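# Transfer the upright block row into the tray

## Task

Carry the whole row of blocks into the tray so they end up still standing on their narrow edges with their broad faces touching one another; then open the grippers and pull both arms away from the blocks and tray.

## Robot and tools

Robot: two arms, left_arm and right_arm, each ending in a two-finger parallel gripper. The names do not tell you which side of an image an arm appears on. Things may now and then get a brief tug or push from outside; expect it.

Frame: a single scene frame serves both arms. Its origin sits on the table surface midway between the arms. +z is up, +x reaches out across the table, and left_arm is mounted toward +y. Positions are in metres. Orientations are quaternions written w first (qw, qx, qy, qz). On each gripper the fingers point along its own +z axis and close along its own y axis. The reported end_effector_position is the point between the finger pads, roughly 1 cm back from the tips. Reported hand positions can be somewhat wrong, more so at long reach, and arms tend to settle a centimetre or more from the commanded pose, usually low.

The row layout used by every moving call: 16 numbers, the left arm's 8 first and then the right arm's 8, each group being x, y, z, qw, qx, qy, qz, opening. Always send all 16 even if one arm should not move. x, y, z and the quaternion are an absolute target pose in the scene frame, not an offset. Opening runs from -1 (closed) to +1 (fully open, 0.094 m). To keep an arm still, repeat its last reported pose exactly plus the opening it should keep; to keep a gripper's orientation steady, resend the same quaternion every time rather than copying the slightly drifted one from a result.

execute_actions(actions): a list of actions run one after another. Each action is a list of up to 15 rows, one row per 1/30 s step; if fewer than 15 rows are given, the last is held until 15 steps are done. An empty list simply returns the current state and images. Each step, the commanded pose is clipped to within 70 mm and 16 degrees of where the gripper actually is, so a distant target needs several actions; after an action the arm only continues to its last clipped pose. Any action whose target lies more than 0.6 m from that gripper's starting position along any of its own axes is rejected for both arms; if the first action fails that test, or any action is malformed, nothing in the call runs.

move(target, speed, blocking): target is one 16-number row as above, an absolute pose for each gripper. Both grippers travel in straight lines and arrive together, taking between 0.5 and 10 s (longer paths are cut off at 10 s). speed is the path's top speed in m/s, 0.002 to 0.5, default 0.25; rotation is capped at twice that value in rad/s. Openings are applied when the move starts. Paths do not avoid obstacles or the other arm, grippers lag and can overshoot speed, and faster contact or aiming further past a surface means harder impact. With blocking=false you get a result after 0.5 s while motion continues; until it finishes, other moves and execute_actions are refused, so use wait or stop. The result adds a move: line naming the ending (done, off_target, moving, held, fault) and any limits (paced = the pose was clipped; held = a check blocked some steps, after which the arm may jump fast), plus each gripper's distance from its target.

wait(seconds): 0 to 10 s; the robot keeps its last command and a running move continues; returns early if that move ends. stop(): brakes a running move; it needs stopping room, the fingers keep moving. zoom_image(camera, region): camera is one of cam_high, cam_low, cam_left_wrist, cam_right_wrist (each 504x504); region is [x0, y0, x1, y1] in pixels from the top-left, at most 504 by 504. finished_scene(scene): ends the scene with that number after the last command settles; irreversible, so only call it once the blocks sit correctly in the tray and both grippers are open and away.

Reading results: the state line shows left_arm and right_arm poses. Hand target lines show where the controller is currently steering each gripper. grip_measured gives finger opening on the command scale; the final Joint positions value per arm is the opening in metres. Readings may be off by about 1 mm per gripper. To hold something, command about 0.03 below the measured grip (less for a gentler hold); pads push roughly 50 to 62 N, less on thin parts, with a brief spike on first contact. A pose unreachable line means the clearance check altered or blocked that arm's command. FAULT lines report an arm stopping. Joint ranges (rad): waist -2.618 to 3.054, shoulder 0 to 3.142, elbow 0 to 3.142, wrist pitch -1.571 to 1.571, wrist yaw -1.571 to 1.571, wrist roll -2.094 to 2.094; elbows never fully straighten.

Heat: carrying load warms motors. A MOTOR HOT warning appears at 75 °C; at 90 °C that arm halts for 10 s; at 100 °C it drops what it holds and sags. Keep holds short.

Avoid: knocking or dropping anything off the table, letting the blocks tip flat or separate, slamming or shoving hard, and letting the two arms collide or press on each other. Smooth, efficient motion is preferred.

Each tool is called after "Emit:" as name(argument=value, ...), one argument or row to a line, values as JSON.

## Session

Emit:
execute_actions(
  actions=[],
)

Scene clock: 0.00 s.
left_arm: end_effector_position=(+0.0659, -0.1625, +0.2628) grip_measured=+1.000 end_effector_quat_wxyz=(+0.169, +0.689, +0.579, -0.401) | right_arm: end_effector_position=(+0.4836, -0.4249, +0.3275) grip_measured=+1.000 end_effector_quat_wxyz=(+0.479, -0.168, +0.626, -0.592)
Joint positions: left_arm=[-1.007  2.033  2.087 -0.935  0.634  0.323  0.094] | right_arm=[-0.352  1.506  0.877  0.808  0.457 -1.233  0.094]
Joint velocities: left_arm=[ 0.017  0.007 -0.002  0.022 -0.066 -0.022  0.   ] | right_arm=[-0.002  0.012 -0.007 -0.007 -0.007 -0.007  0.   ]
Motor temperatures (°C, as the motors report them): left_arm=[23 22 22 24 22 23] | right_arm=[21 24 21 23 20 22]
Hand target (left_arm): +0.064, -0.162, +0.270; +0.172, +0.690, +0.574, -0.407
Hand target (right_arm): +0.481, -0.424, +0.342; +0.492, -0.156, +0.615, -0.596

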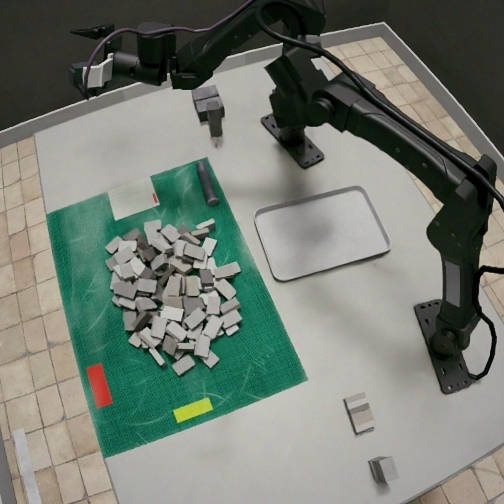

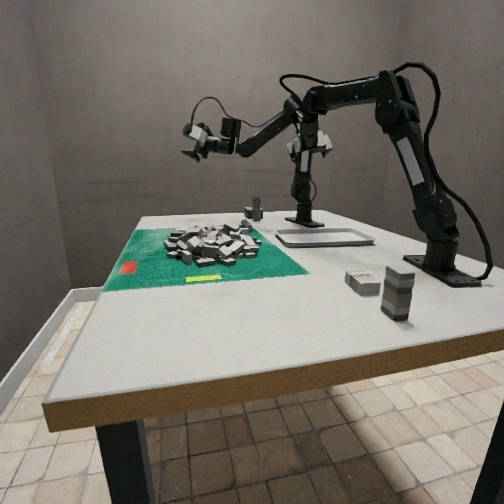

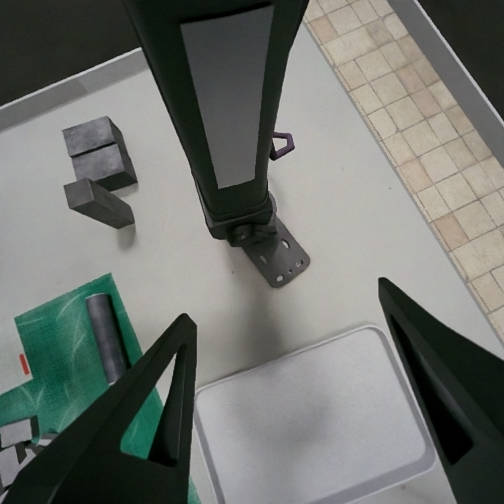

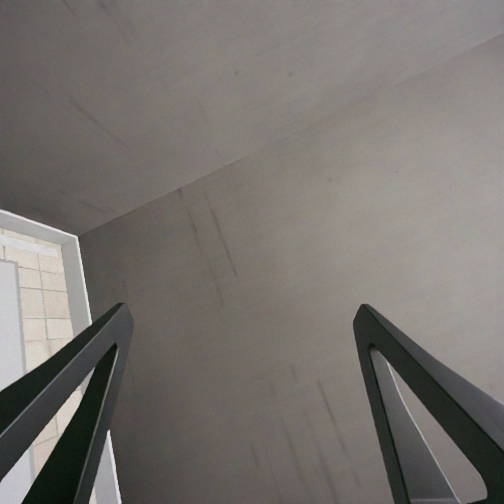

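Emit:
move(
  target=[0.24,0.1,0.2,0,0.4,0.917,0,1,0.4836,-0.4249,0.3275,0.479,-0.168,0.626,-0.592,1],
  speed=0.3,
)

Emit:
move(
  target=[0.22,0.385,0.075,0,0,1,0,1,0.4836,-0.4249,0.3275,0.479,-0.168,0.626,-0.592,1],
  speed=0.3,
)

Scene clock: 11.00 s.
left_arm: end_effector_position=(+0.2461, +0.0909, +0.1988) grip_measured=+1.000 end_effector_quat_wxyz=(+0.047, +0.407, +0.912, -0.019) | right_arm: end_effector_position=(+0.4836, -0.4249, +0.3275) grip_measured=+1.000 end_effector_quat_wxyz=(+0.479, -0.168, +0.626, -0.592)
Joint positions: left_arm=[-0.583  1.953  2.045 -1.562  0.004  0.078  0.094] | right_arm=[-0.352  1.506  0.877  0.808  0.457 -1.233  0.094]
Joint velocities: left_arm=[-0.002 -0.007  0.002  0.022 -0.095  0.007  0.   ] | right_arm=[ 0.002  0.012  0.007 -0.022 -0.007  0.037  0.   ]
Motor temperatures (°C, as the motors report them): left_arm=[23 24 23 25 22 23] | right_arm=[21 25 22 25 20 22]
Hand target (left_arm): +0.243, +0.097, +0.199; +0.041, +0.401, +0.915, -0.011
Hand target (right_arm): +0.484, -0.425, +0.328; +0.479, -0.168, +0.626, -0.592
Off the commanded pose (left_arm): 0.011 m, 6 deg.
Off the commanded pose (right_arm): 0.000 m, 0 deg.
joint sent to its limit (left arm) — the command would take joint 4 (wrist pitch) past its lower limit, so that joint was sent only as far as its limit.
move: off_target (left_arm)

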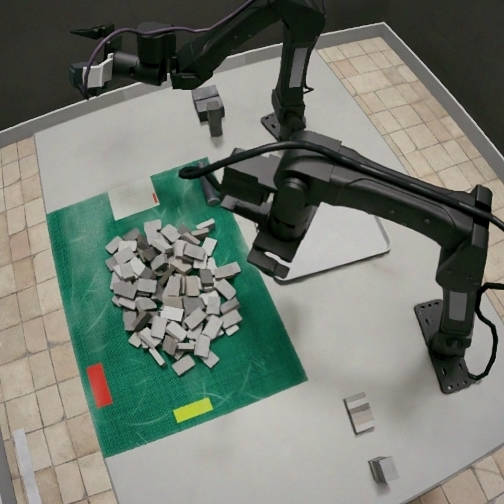

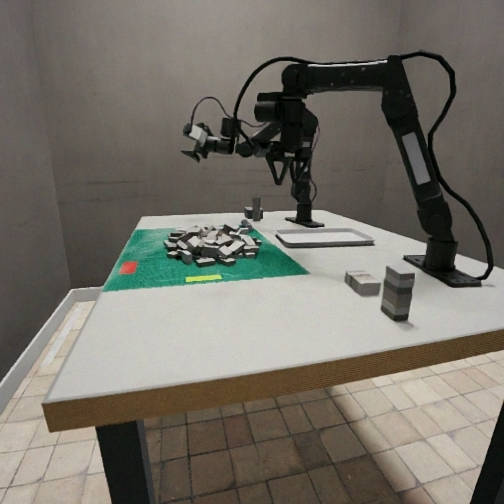

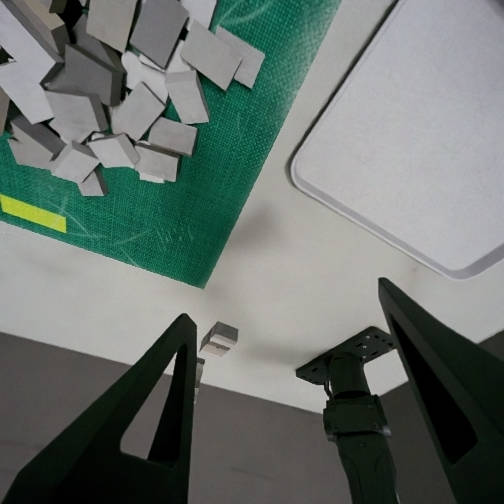

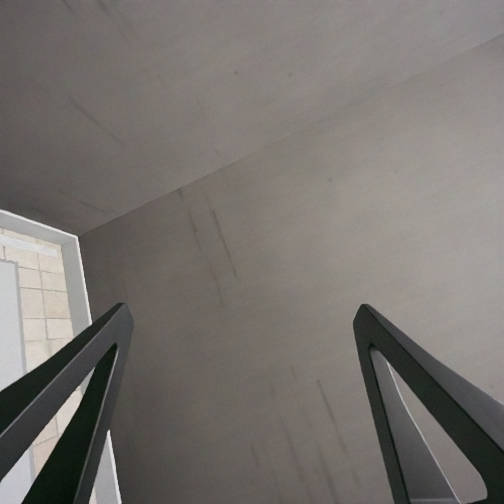

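Scene clock: 13.00 s.
left_arm: end_effector_position=(+0.2229, +0.3832, +0.0764) grip_measured=+1.000 end_effector_quat_wxyz=(-0.008, -0.004, +1.000, +0.004) | right_arm: end_effector_position=(+0.4836, -0.4249, +0.3275) grip_measured=+1.000 end_effector_quat_wxyz=(+0.479, -0.168, +0.626, -0.592)
Joint positions: left_arm=[ 0.282  1.547  1.076 -1.116 -0.01   0.095  0.094] | right_arm=[-0.352  1.506  0.877  0.808  0.457 -1.233  0.094]
Joint velocities: left_arm=[-0.022  0.002 -0.002 -0.037  0.022  0.037  0.   ] | right_arm=[-0.002 -0.002 -0.002  0.007 -0.051  0.037  0.   ]
Motor temperatures (°C, as the motors report them): left_arm=[23 24 23 25 22 23] | right_arm=[21 25 22 25 20 22]
Hand target (left_arm): +0.225, +0.384, +0.073; -0.002, +0.000, +1.000, +0.005
Hand target (right_arm): +0.484, -0.425, +0.327; +0.479, -0.168, +0.626, -0.592
Off the commanded pose (left_arm): 0.004 m, 1 deg.
Off the commanded pose (right_arm): 0.000 m, 0 deg.
move: done

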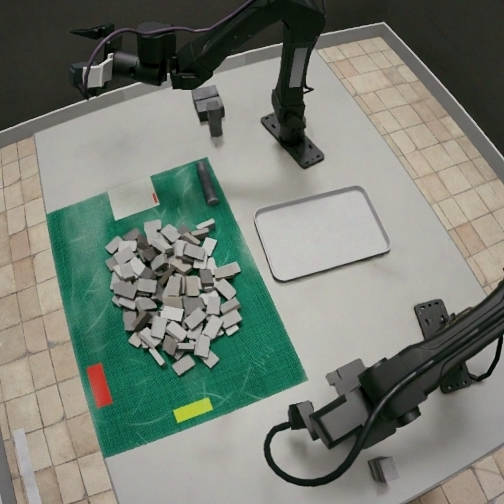

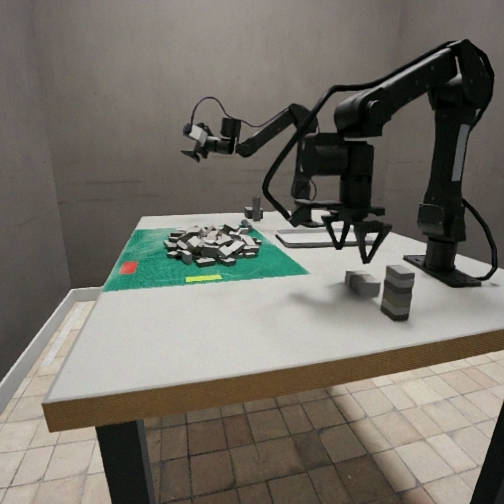

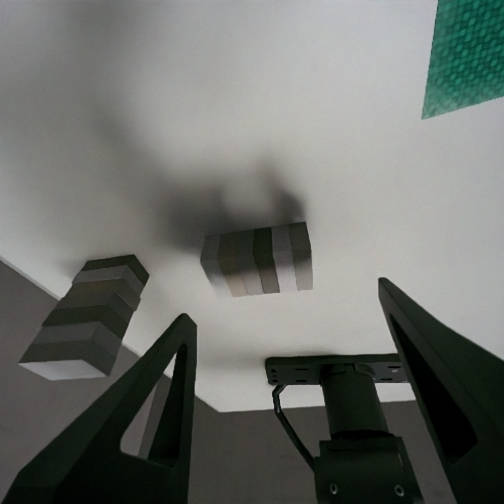

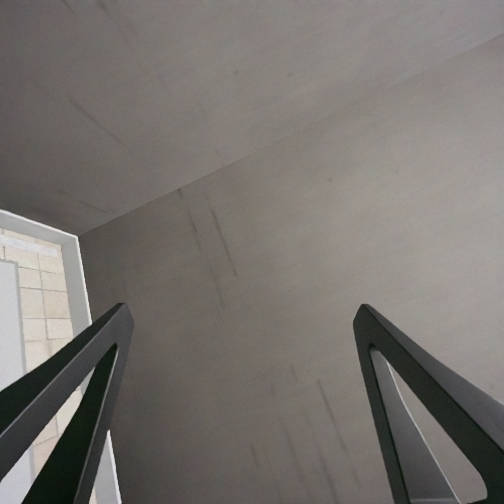

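Emit:
move(
  target=[0.203,0.398,0.04,0,0,1,0,1,0.4836,-0.4249,0.3275,0.479,-0.168,0.626,-0.592,1],
  speed=0.07,
)

Scene clock: 21.80 s.
left_arm: end_effector_position=(+0.2005, +0.3976, +0.0380) grip_measured=+1.000 end_effector_quat_wxyz=(-0.018, -0.001, +1.000, +0.002) | right_arm: end_effector_position=(+0.4836, -0.4249, +0.3275) grip_measured=+1.000 end_effector_quat_wxyz=(+0.479, -0.168, +0.626, -0.592)
Joint positions: left_arm=[ 0.352  1.535  0.904 -0.974 -0.01   0.171  0.094] | right_arm=[-0.352  1.506  0.877  0.808  0.457 -1.233  0.094]
Joint velocities: left_arm=[-0.022 -0.012  0.012  0.007 -0.051 -0.022  0.   ] | right_arm=[-0.007  0.002 -0.002 -0.051 -0.066 -0.007  0.   ]
Motor temperatures (°C, as the motors report them): left_arm=[23 24 23 25 22 23] | right_arm=[21 25 22 26 20 22]
Hand target (left_arm): +0.204, +0.398, +0.040; -0.001, -0.000, +1.000, +0.001
Hand target (right_arm): +0.484, -0.425, +0.327; +0.479, -0.168, +0.626, -0.592
Off the commanded pose (left_arm): 0.003 m, 2 deg.
Off the commanded pose (right_arm): 0.000 m, 0 deg.
move: done

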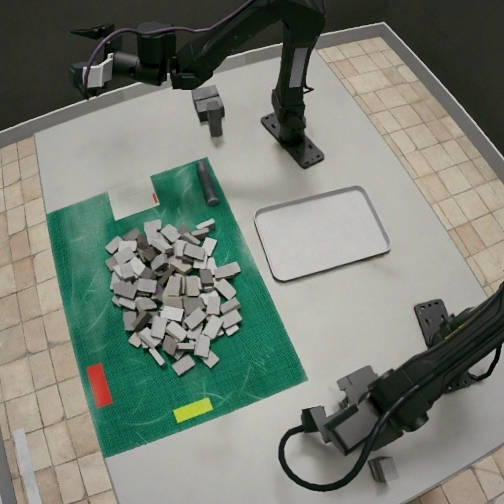

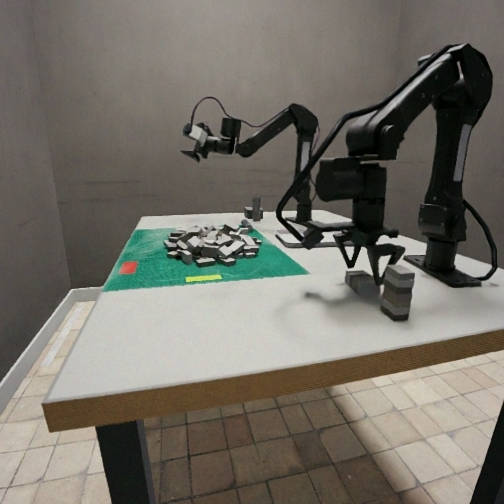

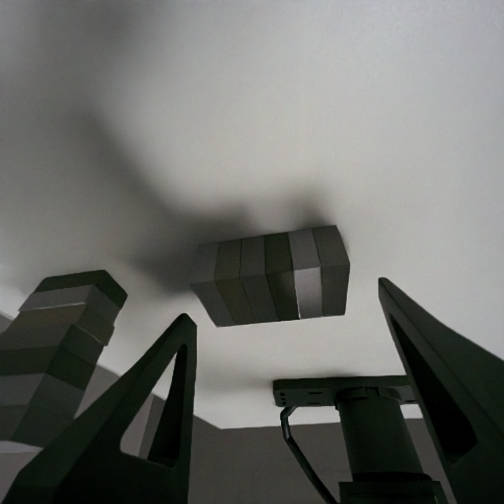

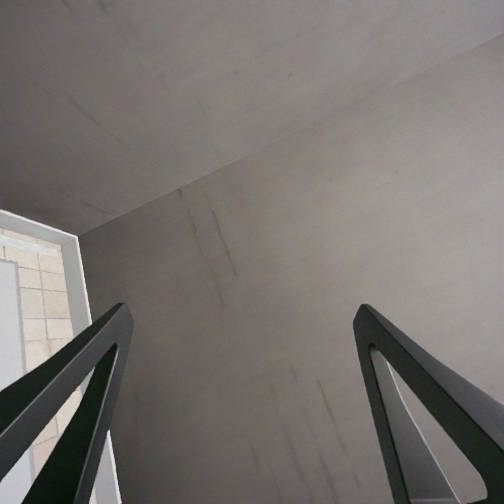

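Emit:
move(
  target=[0.202,0.404,0.02,0,0.015,1,0,1,0.4836,-0.4249,0.3275,0.479,-0.168,0.626,-0.592,1],
  speed=0.03,
)

Scene clock: 27.30 s.
left_arm: end_effector_position=(+0.2025, +0.4038, +0.0256) grip_measured=+1.000 end_effector_quat_wxyz=(-0.001, +0.014, +1.000, +0.005) | right_arm: end_effector_position=(+0.4836, -0.4249, +0.3275) grip_measured=+1.000 end_effector_quat_wxyz=(+0.479, -0.168, +0.626, -0.592)
Joint positions: left_arm=[ 0.377  1.535  0.85  -0.886 -0.01   0.225  0.094] | right_arm=[-0.352  1.506  0.877  0.808  0.457 -1.233  0.094]
Joint velocities: left_arm=[-0.007 -0.012 -0.012  0.007 -0.007  0.051  0.   ] | right_arm=[-0.027 -0.012  0.007 -0.066 -0.095  0.022  0.   ]
Motor temperatures (°C, as the motors report them): left_arm=[23 24 22 25 22 23] | right_arm=[21 25 22 27 20 22]
Hand target (left_arm): +0.202, +0.404, +0.020; -0.000, +0.015, +1.000, +0.000
Hand target (right_arm): +0.484, -0.425, +0.327; +0.479, -0.168, +0.626, -0.592
Off the commanded pose (left_arm): 0.006 m, 1 deg.
Off the commanded pose (right_arm): 0.000 m, 0 deg.
move: done

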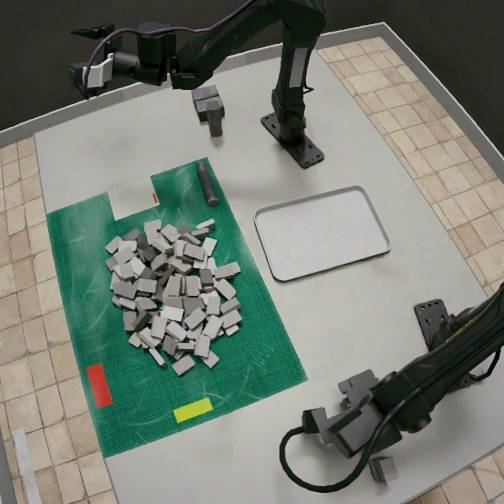

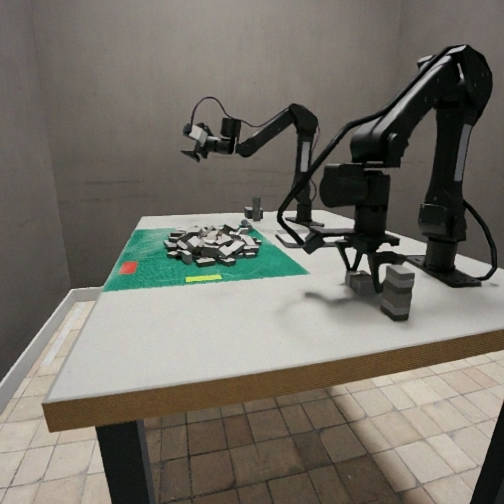

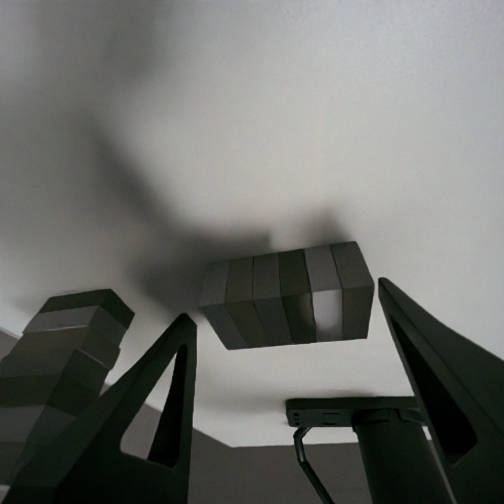

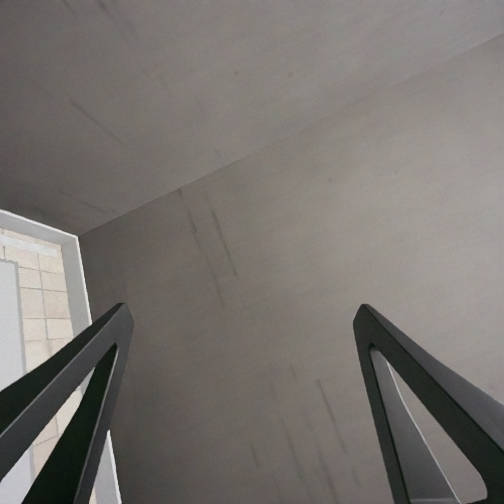

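Emit:
move(
  target=[0.195,0.403,0.01,0,-0.02,1,0,1,0.4836,-0.4249,0.3275,0.479,-0.168,0.626,-0.592,1],
  speed=0.03,
)

Scene clock: 31.73 s.
left_arm: end_effector_position=(+0.1947, +0.4023, +0.0140) grip_measured=+1.000 end_effector_quat_wxyz=(-0.005, -0.009, +1.000, +0.004) | right_arm: end_effector_position=(+0.4836, -0.4249, +0.3275) grip_measured=+1.000 end_effector_quat_wxyz=(+0.479, -0.168, +0.626, -0.592)
Joint positions: left_arm=[ 0.377  1.535  0.799 -0.843 -0.01   0.18   0.094] | right_arm=[-0.352  1.506  0.877  0.808  0.457 -1.233  0.094]
Joint velocities: left_arm=[-0.012  0.002 -0.012 -0.051 -0.037 -0.022  0.   ] | right_arm=[ 0.002 -0.012 -0.007  0.037  0.037  0.066  0.   ]
Motor temperatures (°C, as the motors report them): left_arm=[23 24 22 25 22 23] | right_arm=[21 25 22 27 20 22]
Hand target (left_arm): +0.195, +0.403, +0.010; -0.000, -0.020, +1.000, +0.000
Hand target (right_arm): +0.484, -0.425, +0.327; +0.479, -0.168, +0.626, -0.592
Off the commanded pose (left_arm): 0.004 m, 1 deg.
Off the commanded pose (right_arm): 0.000 m, 0 deg.
move: done

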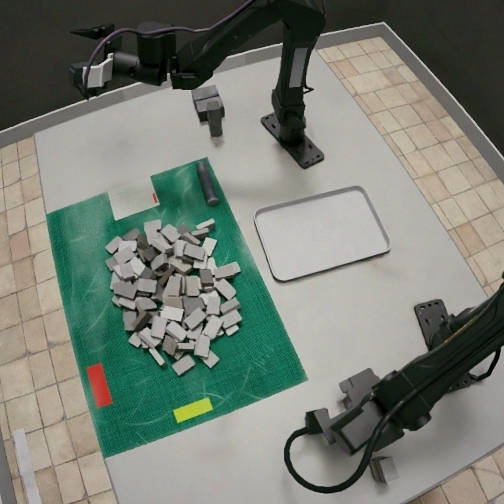

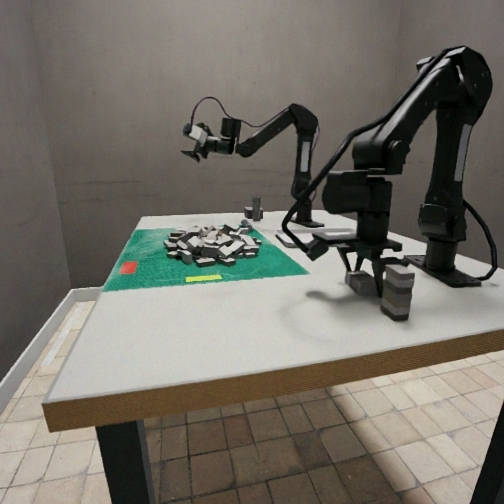

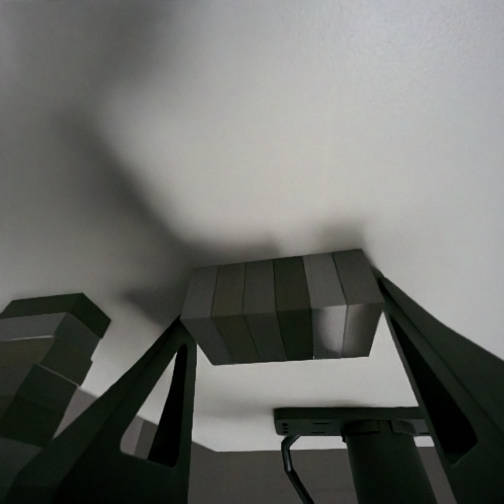

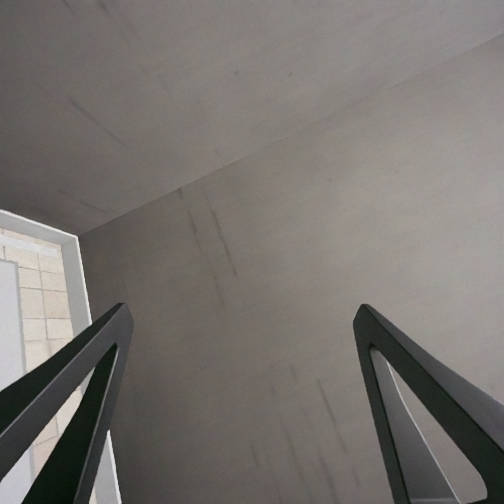

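Emit:
move(
  target=[0.195,0.403,0.01,0,-0.02,1,0,0.3,0.4836,-0.4249,0.3275,0.479,-0.168,0.626,-0.592,1],
  speed=0.03,
)

Scene clock: 38.27 s.
left_arm: end_effector_position=(+0.1958, +0.4018, +0.0140) grip_measured=+0.475 end_effector_quat_wxyz=(-0.003, -0.009, +1.000, +0.003) | right_arm: end_effector_position=(+0.4836, -0.4249, +0.3275) grip_measured=+1.000 end_effector_quat_wxyz=(+0.479, -0.168, +0.626, -0.592)
Joint positions: left_arm=[ 0.376  1.535  0.799 -0.839 -0.007  0.179  0.069] | right_arm=[-0.352  1.506  0.877  0.808  0.457 -1.233  0.094]
Joint velocities: left_arm=[ 0.007  0.007  0.017 -0.022 -0.007 -0.007 -0.   ] | right_arm=[ 0.002 -0.017 -0.012  0.007 -0.081 -0.037  0.   ]
Motor temperatures (°C, as the motors report them): left_arm=[23 24 22 25 22 23] | right_arm=[21 26 22 27 20 22]
Hand target (left_arm): +0.195, +0.403, +0.010; -0.000, -0.020, +1.000, +0.000
Hand target (right_arm): +0.484, -0.425, +0.327; +0.479, -0.168, +0.626, -0.592
Off the commanded pose (left_arm): 0.004 m, 1 deg.
Off the commanded pose (right_arm): 0.000 m, 0 deg.
move: done

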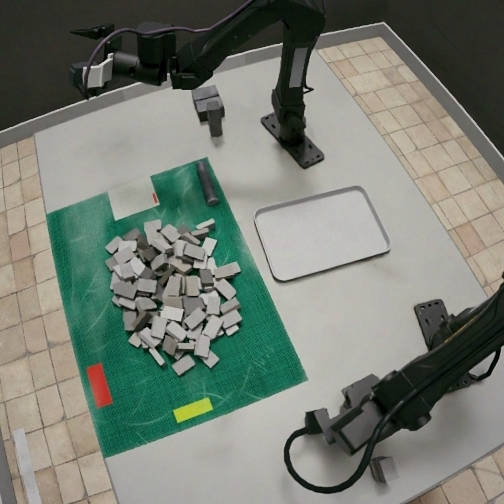

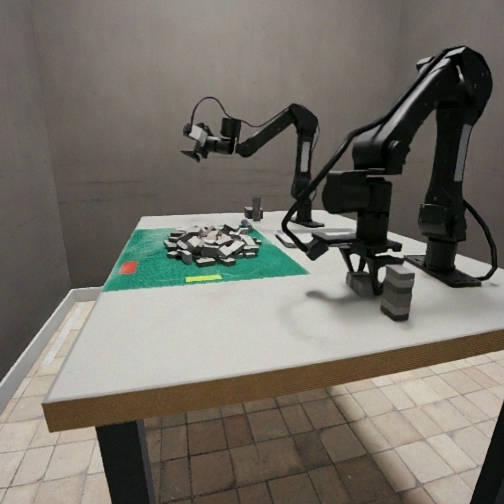

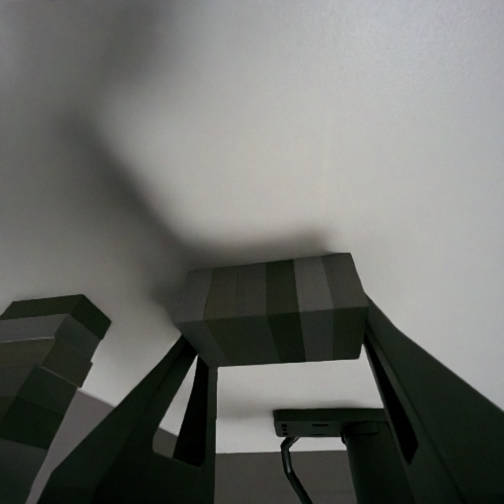

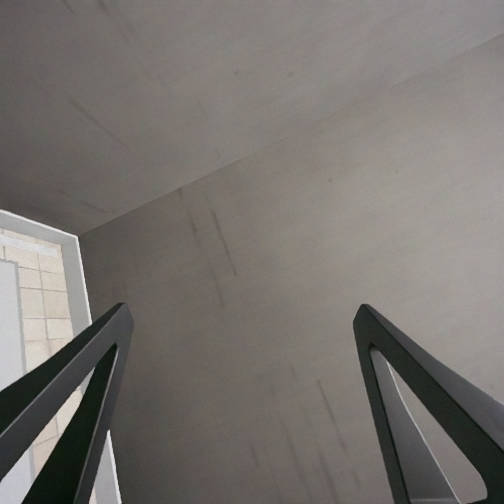

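Emit:
move(
  target=[0.22,0.37,0.09,0,-0.02,1,0,0.43,0.4836,-0.4249,0.3275,0.479,-0.168,0.626,-0.592,1],
  speed=0.1,
)

Emit:
move(
  target=[0.25,0.2,0.09,0,-0.02,1,0,0.43,0.4836,-0.4249,0.3275,0.479,-0.168,0.626,-0.592,1],
  speed=0.15,
)

Emit:
move(
  target=[0.15,-0.015,0.07,0,-0.02,1,0,0.43,0.4836,-0.4249,0.3275,0.479,-0.168,0.626,-0.592,1],
  speed=0.15,
)

Emit:
move(
  target=[0.15,-0.015,0.03,0,-0.02,1,0,0.43,0.4836,-0.4249,0.3275,0.479,-0.168,0.626,-0.592,1],
  speed=0.03,
)

Scene clock: 47.90 s.
left_arm: end_effector_position=(+0.2093, +0.3728, +0.0714) grip_measured=+0.475 end_effector_quat_wxyz=(-0.029, -0.019, +0.999, +0.003) | right_arm: end_effector_position=(+0.4836, -0.4249, +0.3275) grip_measured=+1.000 end_effector_quat_wxyz=(+0.479, -0.168, +0.626, -0.592)
Joint positions: left_arm=[ 0.245  1.535  1.042 -1.135 -0.009  0.029  0.069] | right_arm=[-0.352  1.506  0.877  0.808  0.457 -1.233  0.094]
Joint velocities: left_arm=[ 0.012 -0.017  0.002  0.037  0.022 -0.051 -0.001] | right_arm=[-0.002 -0.002 -0.007 -0.051  0.037 -0.022  0.   ]
Motor temperatures (°C, as the motors report them): left_arm=[23 24 23 25 22 23] | right_arm=[21 26 22 28 20 22]
Hand target (left_arm): +0.218, +0.370, +0.090; +0.001, -0.020, +1.000, -0.001
Hand target (right_arm): +0.484, -0.425, +0.327; +0.479, -0.168, +0.626, -0.592
Off the commanded pose (left_arm): 0.022 m, 3 deg.
Off the commanded pose (right_arm): 0.000 m, 0 deg.
move: off_target (left_arm)

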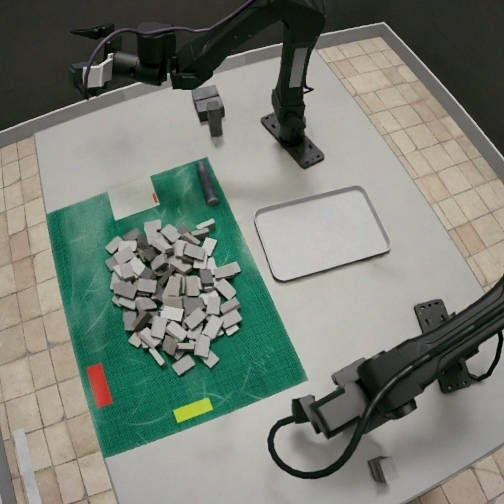

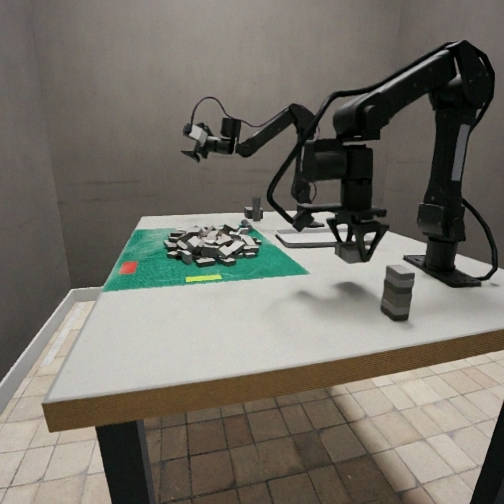

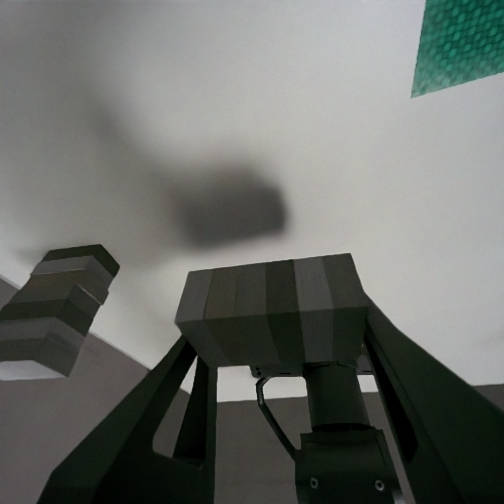

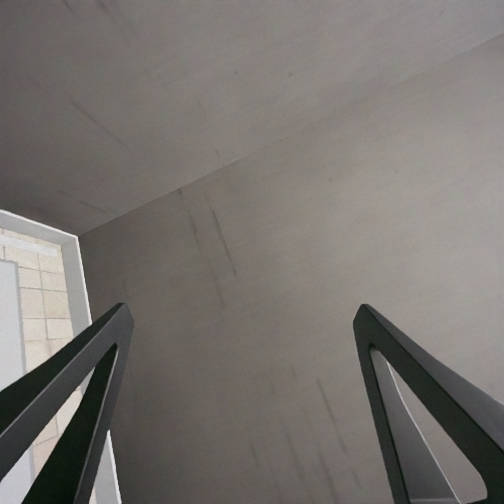

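Scene clock: 49.67 s.
left_arm: end_effector_position=(+0.2398, +0.2036, +0.0778) grip_measured=+0.475 end_effector_quat_wxyz=(-0.014, -0.015, +1.000, +0.003) | right_arm: end_effector_position=(+0.4836, -0.4249, +0.3275) grip_measured=+1.000 end_effector_quat_wxyz=(+0.479, -0.168, +0.626, -0.592)
Joint positions: left_arm=[-0.328  1.759  1.312 -1.151  0.008 -0.538  0.069] | right_arm=[-0.352  1.506  0.877  0.808  0.457 -1.233  0.094]
Joint velocities: left_arm=[ 0.002  0.002  0.007 -0.066 -0.066 -0.007 -0.001] | right_arm=[-0.017  0.012 -0.012 -0.037 -0.007  0.007  0.   ]
Motor temperatures (°C, as the motors report them): left_arm=[23 24 23 24 22 23] | right_arm=[21 26 22 28 20 22]
Hand target (left_arm): +0.247, +0.200, +0.091; +0.002, -0.020, +1.000, -0.004
Hand target (right_arm): +0.484, -0.425, +0.327; +0.479, -0.168, +0.626, -0.592
Off the commanded pose (left_arm): 0.016 m, 2 deg.
Off the commanded pose (right_arm): 0.000 m, 0 deg.
move: off_target (left_arm)

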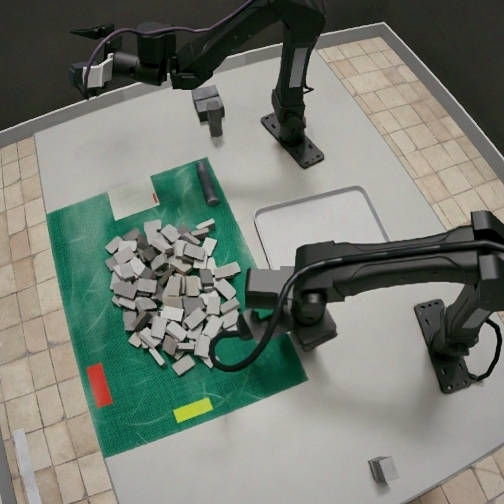

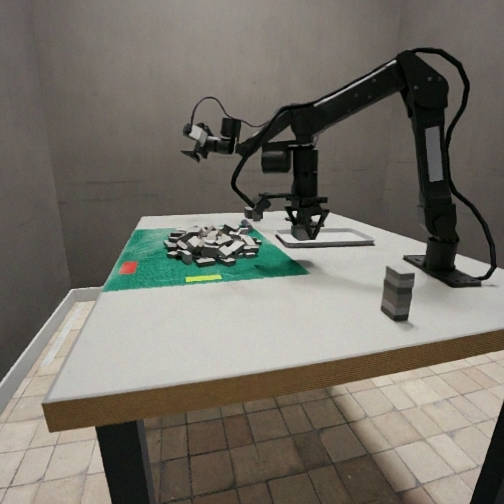

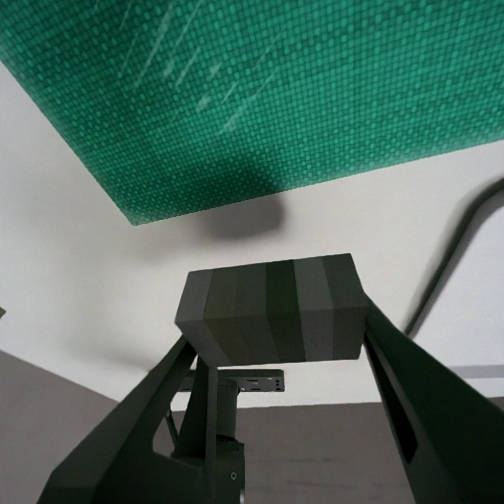

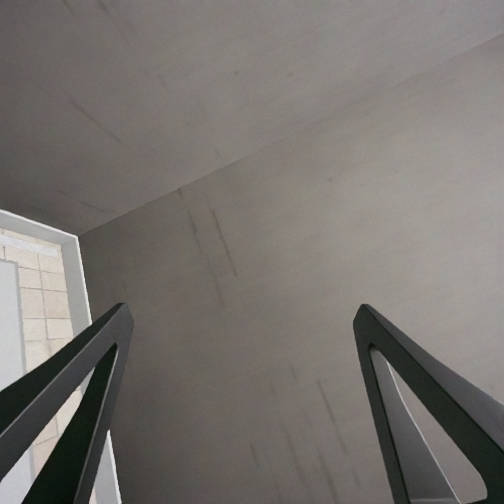

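Scene clock: 51.87 s.
left_arm: end_effector_position=(+0.1415, -0.0085, +0.0544) grip_measured=+0.475 end_effector_quat_wxyz=(-0.012, -0.014, +1.000, +0.009) | right_arm: end_effector_position=(+0.4836, -0.4249, +0.3275) grip_measured=+1.000 end_effector_quat_wxyz=(+0.479, -0.168, +0.626, -0.592)
Joint positions: left_arm=[-0.945  2.127  1.727 -1.198  0.015 -1.152  0.069] | right_arm=[-0.352  1.506  0.877  0.808  0.457 -1.233  0.094]
Joint velocities: left_arm=[-0.007 -0.007  0.032  0.037  0.051 -0.066 -0.   ] | right_arm=[-0.002  0.007 -0.002 -0.022 -0.037  0.022  0.   ]
Motor temperatures (°C, as the motors report them): left_arm=[23 24 23 24 22 23] | right_arm=[21 26 22 28 20 22]
Hand target (left_arm): +0.147, -0.014, +0.071; -0.000, -0.020, +1.000, -0.005
Hand target (right_arm): +0.484, -0.425, +0.327; +0.479, -0.168, +0.626, -0.592
Off the commanded pose (left_arm): 0.019 m, 2 deg.
Off the commanded pose (right_arm): 0.000 m, 0 deg.
move: off_target (left_arm)

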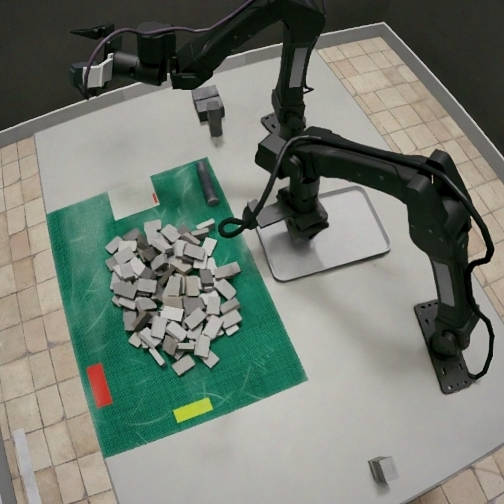

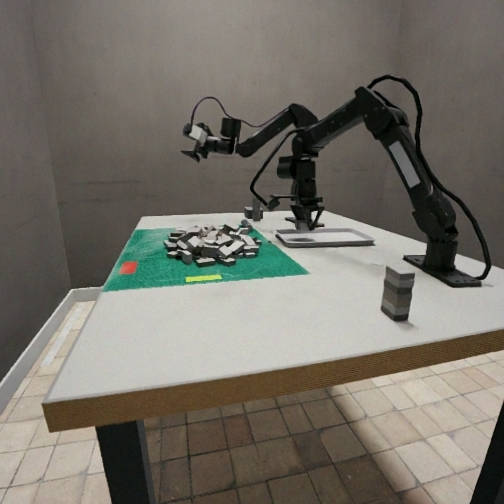

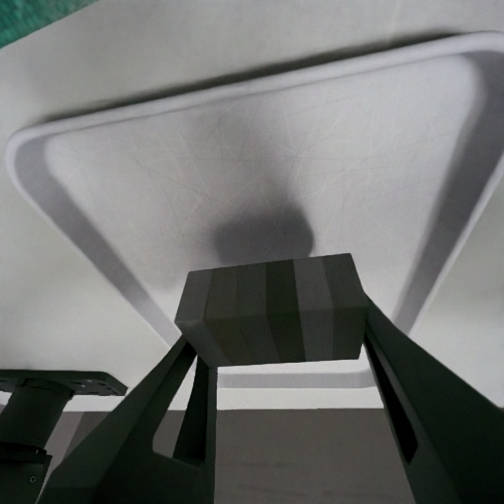

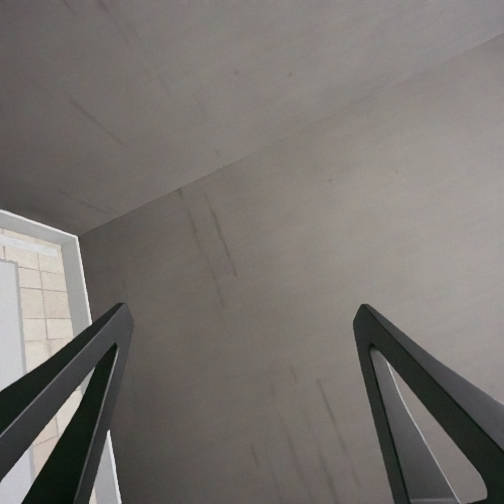

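Scene clock: 53.07 s.
left_arm: end_effector_position=(+0.1433, -0.0122, +0.0230) grip_measured=+0.475 end_effector_quat_wxyz=(-0.014, -0.014, +1.000, +0.012) | right_arm: end_effector_position=(+0.4836, -0.4249, +0.3275) grip_measured=+1.000 end_effector_quat_wxyz=(+0.479, -0.168, +0.626, -0.592)
Joint positions: left_arm=[-0.945  2.176  1.678 -1.107  0.015 -1.152  0.069] | right_arm=[-0.352  1.506  0.877  0.808  0.457 -1.233  0.094]
Joint velocities: left_arm=[ 0.012  0.007 -0.002  0.007 -0.081 -0.037 -0.   ] | right_arm=[ 0.002 -0.007 -0.007  0.007  0.051 -0.066  0.   ]
Motor temperatures (°C, as the motors report them): left_arm=[23 24 23 24 22 23] | right_arm=[21 26 22 28 20 22]
Hand target (left_arm): +0.150, -0.015, +0.030; -0.000, -0.020, +1.000, +0.000
Hand target (right_arm): +0.484, -0.425, +0.327; +0.479, -0.168, +0.626, -0.592
Off the commanded pose (left_arm): 0.010 m, 2 deg.
Off the commanded pose (right_arm): 0.000 m, 0 deg.
move: done

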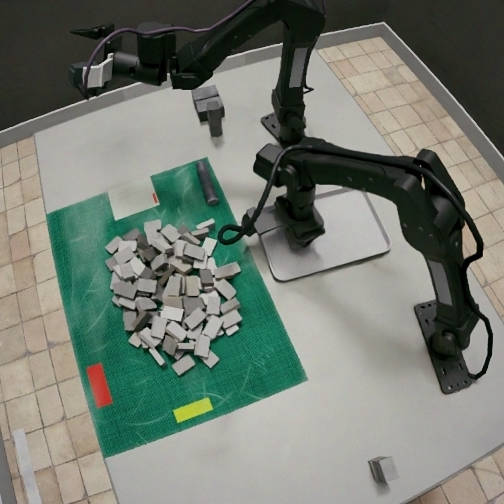

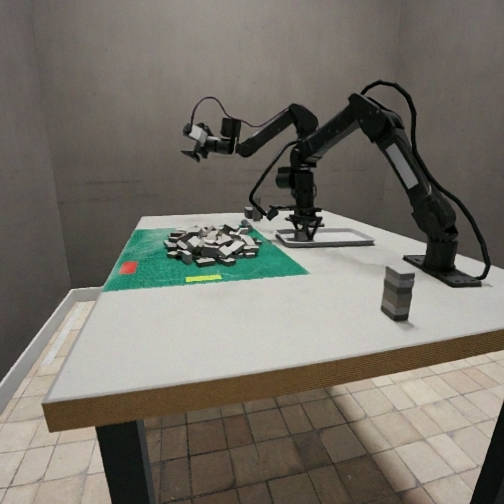

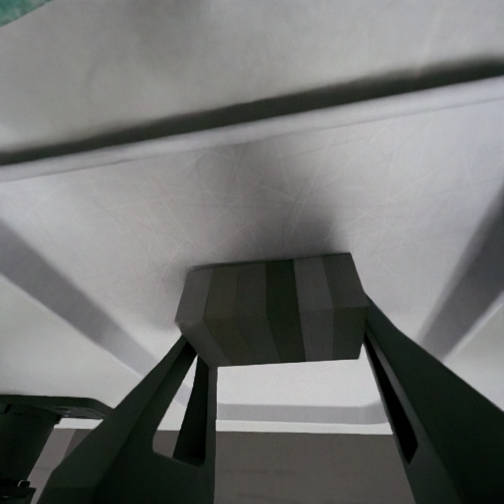

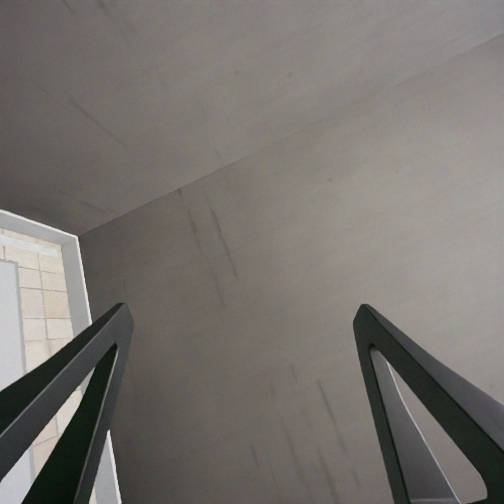

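Emit:
move(
  target=[0.148,-0.015,0.016,0,-0.02,1,0,0.43,0.4836,-0.4249,0.3275,0.479,-0.168,0.626,-0.592,1],
  speed=0.015,
)

Scene clock: 56.90 s.
left_arm: end_effector_position=(+0.1431, -0.0124, +0.0205) grip_measured=+0.475 end_effector_quat_wxyz=(-0.013, -0.015, +1.000, +0.009) | right_arm: end_effector_position=(+0.4836, -0.4249, +0.3275) grip_measured=+1.000 end_effector_quat_wxyz=(+0.479, -0.168, +0.626, -0.592)
Joint positions: left_arm=[-0.945  2.173  1.663 -1.088  0.016 -1.153  0.069] | right_arm=[-0.352  1.506  0.877  0.808  0.457 -1.233  0.094]
Joint velocities: left_arm=[ 0.017  0.002 -0.007  0.037 -0.007 -0.037 -0.001] | right_arm=[ 0.012 -0.017 -0.017 -0.037  0.022  0.007  0.   ]
Motor temperatures (°C, as the motors report them): left_arm=[23 25 23 24 22 23] | right_arm=[21 26 22 28 20 22]
Hand target (left_arm): +0.148, -0.015, +0.016; -0.000, -0.020, +1.000, +0.000
Hand target (right_arm): +0.484, -0.425, +0.327; +0.479, -0.168, +0.626, -0.592
Off the commanded pose (left_arm): 0.007 m, 2 deg.
Off the commanded pose (right_arm): 0.000 m, 0 deg.
move: done

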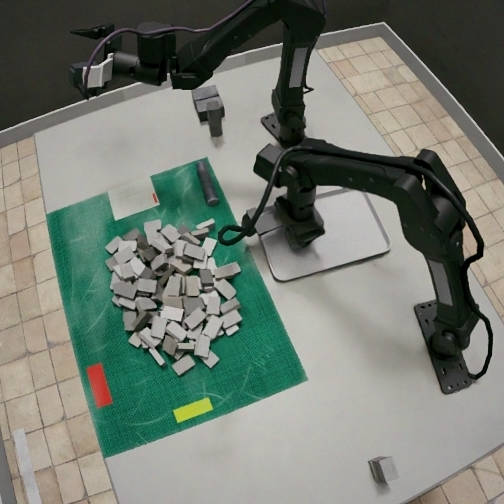

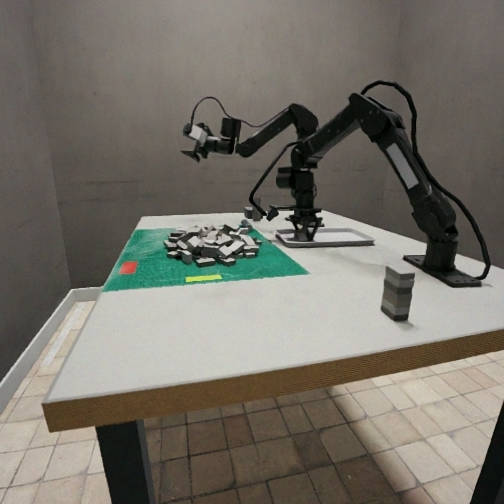

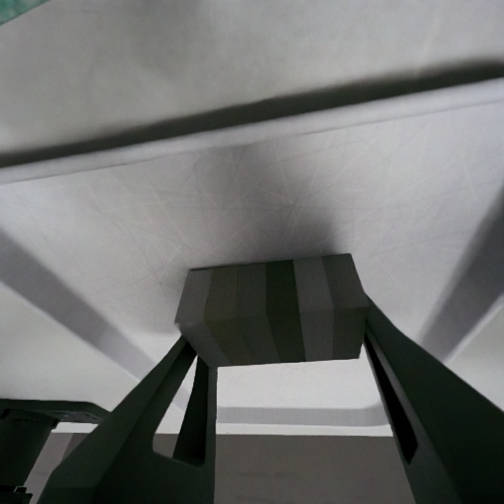

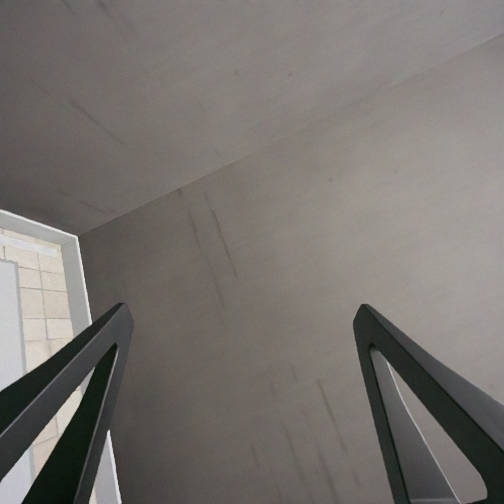

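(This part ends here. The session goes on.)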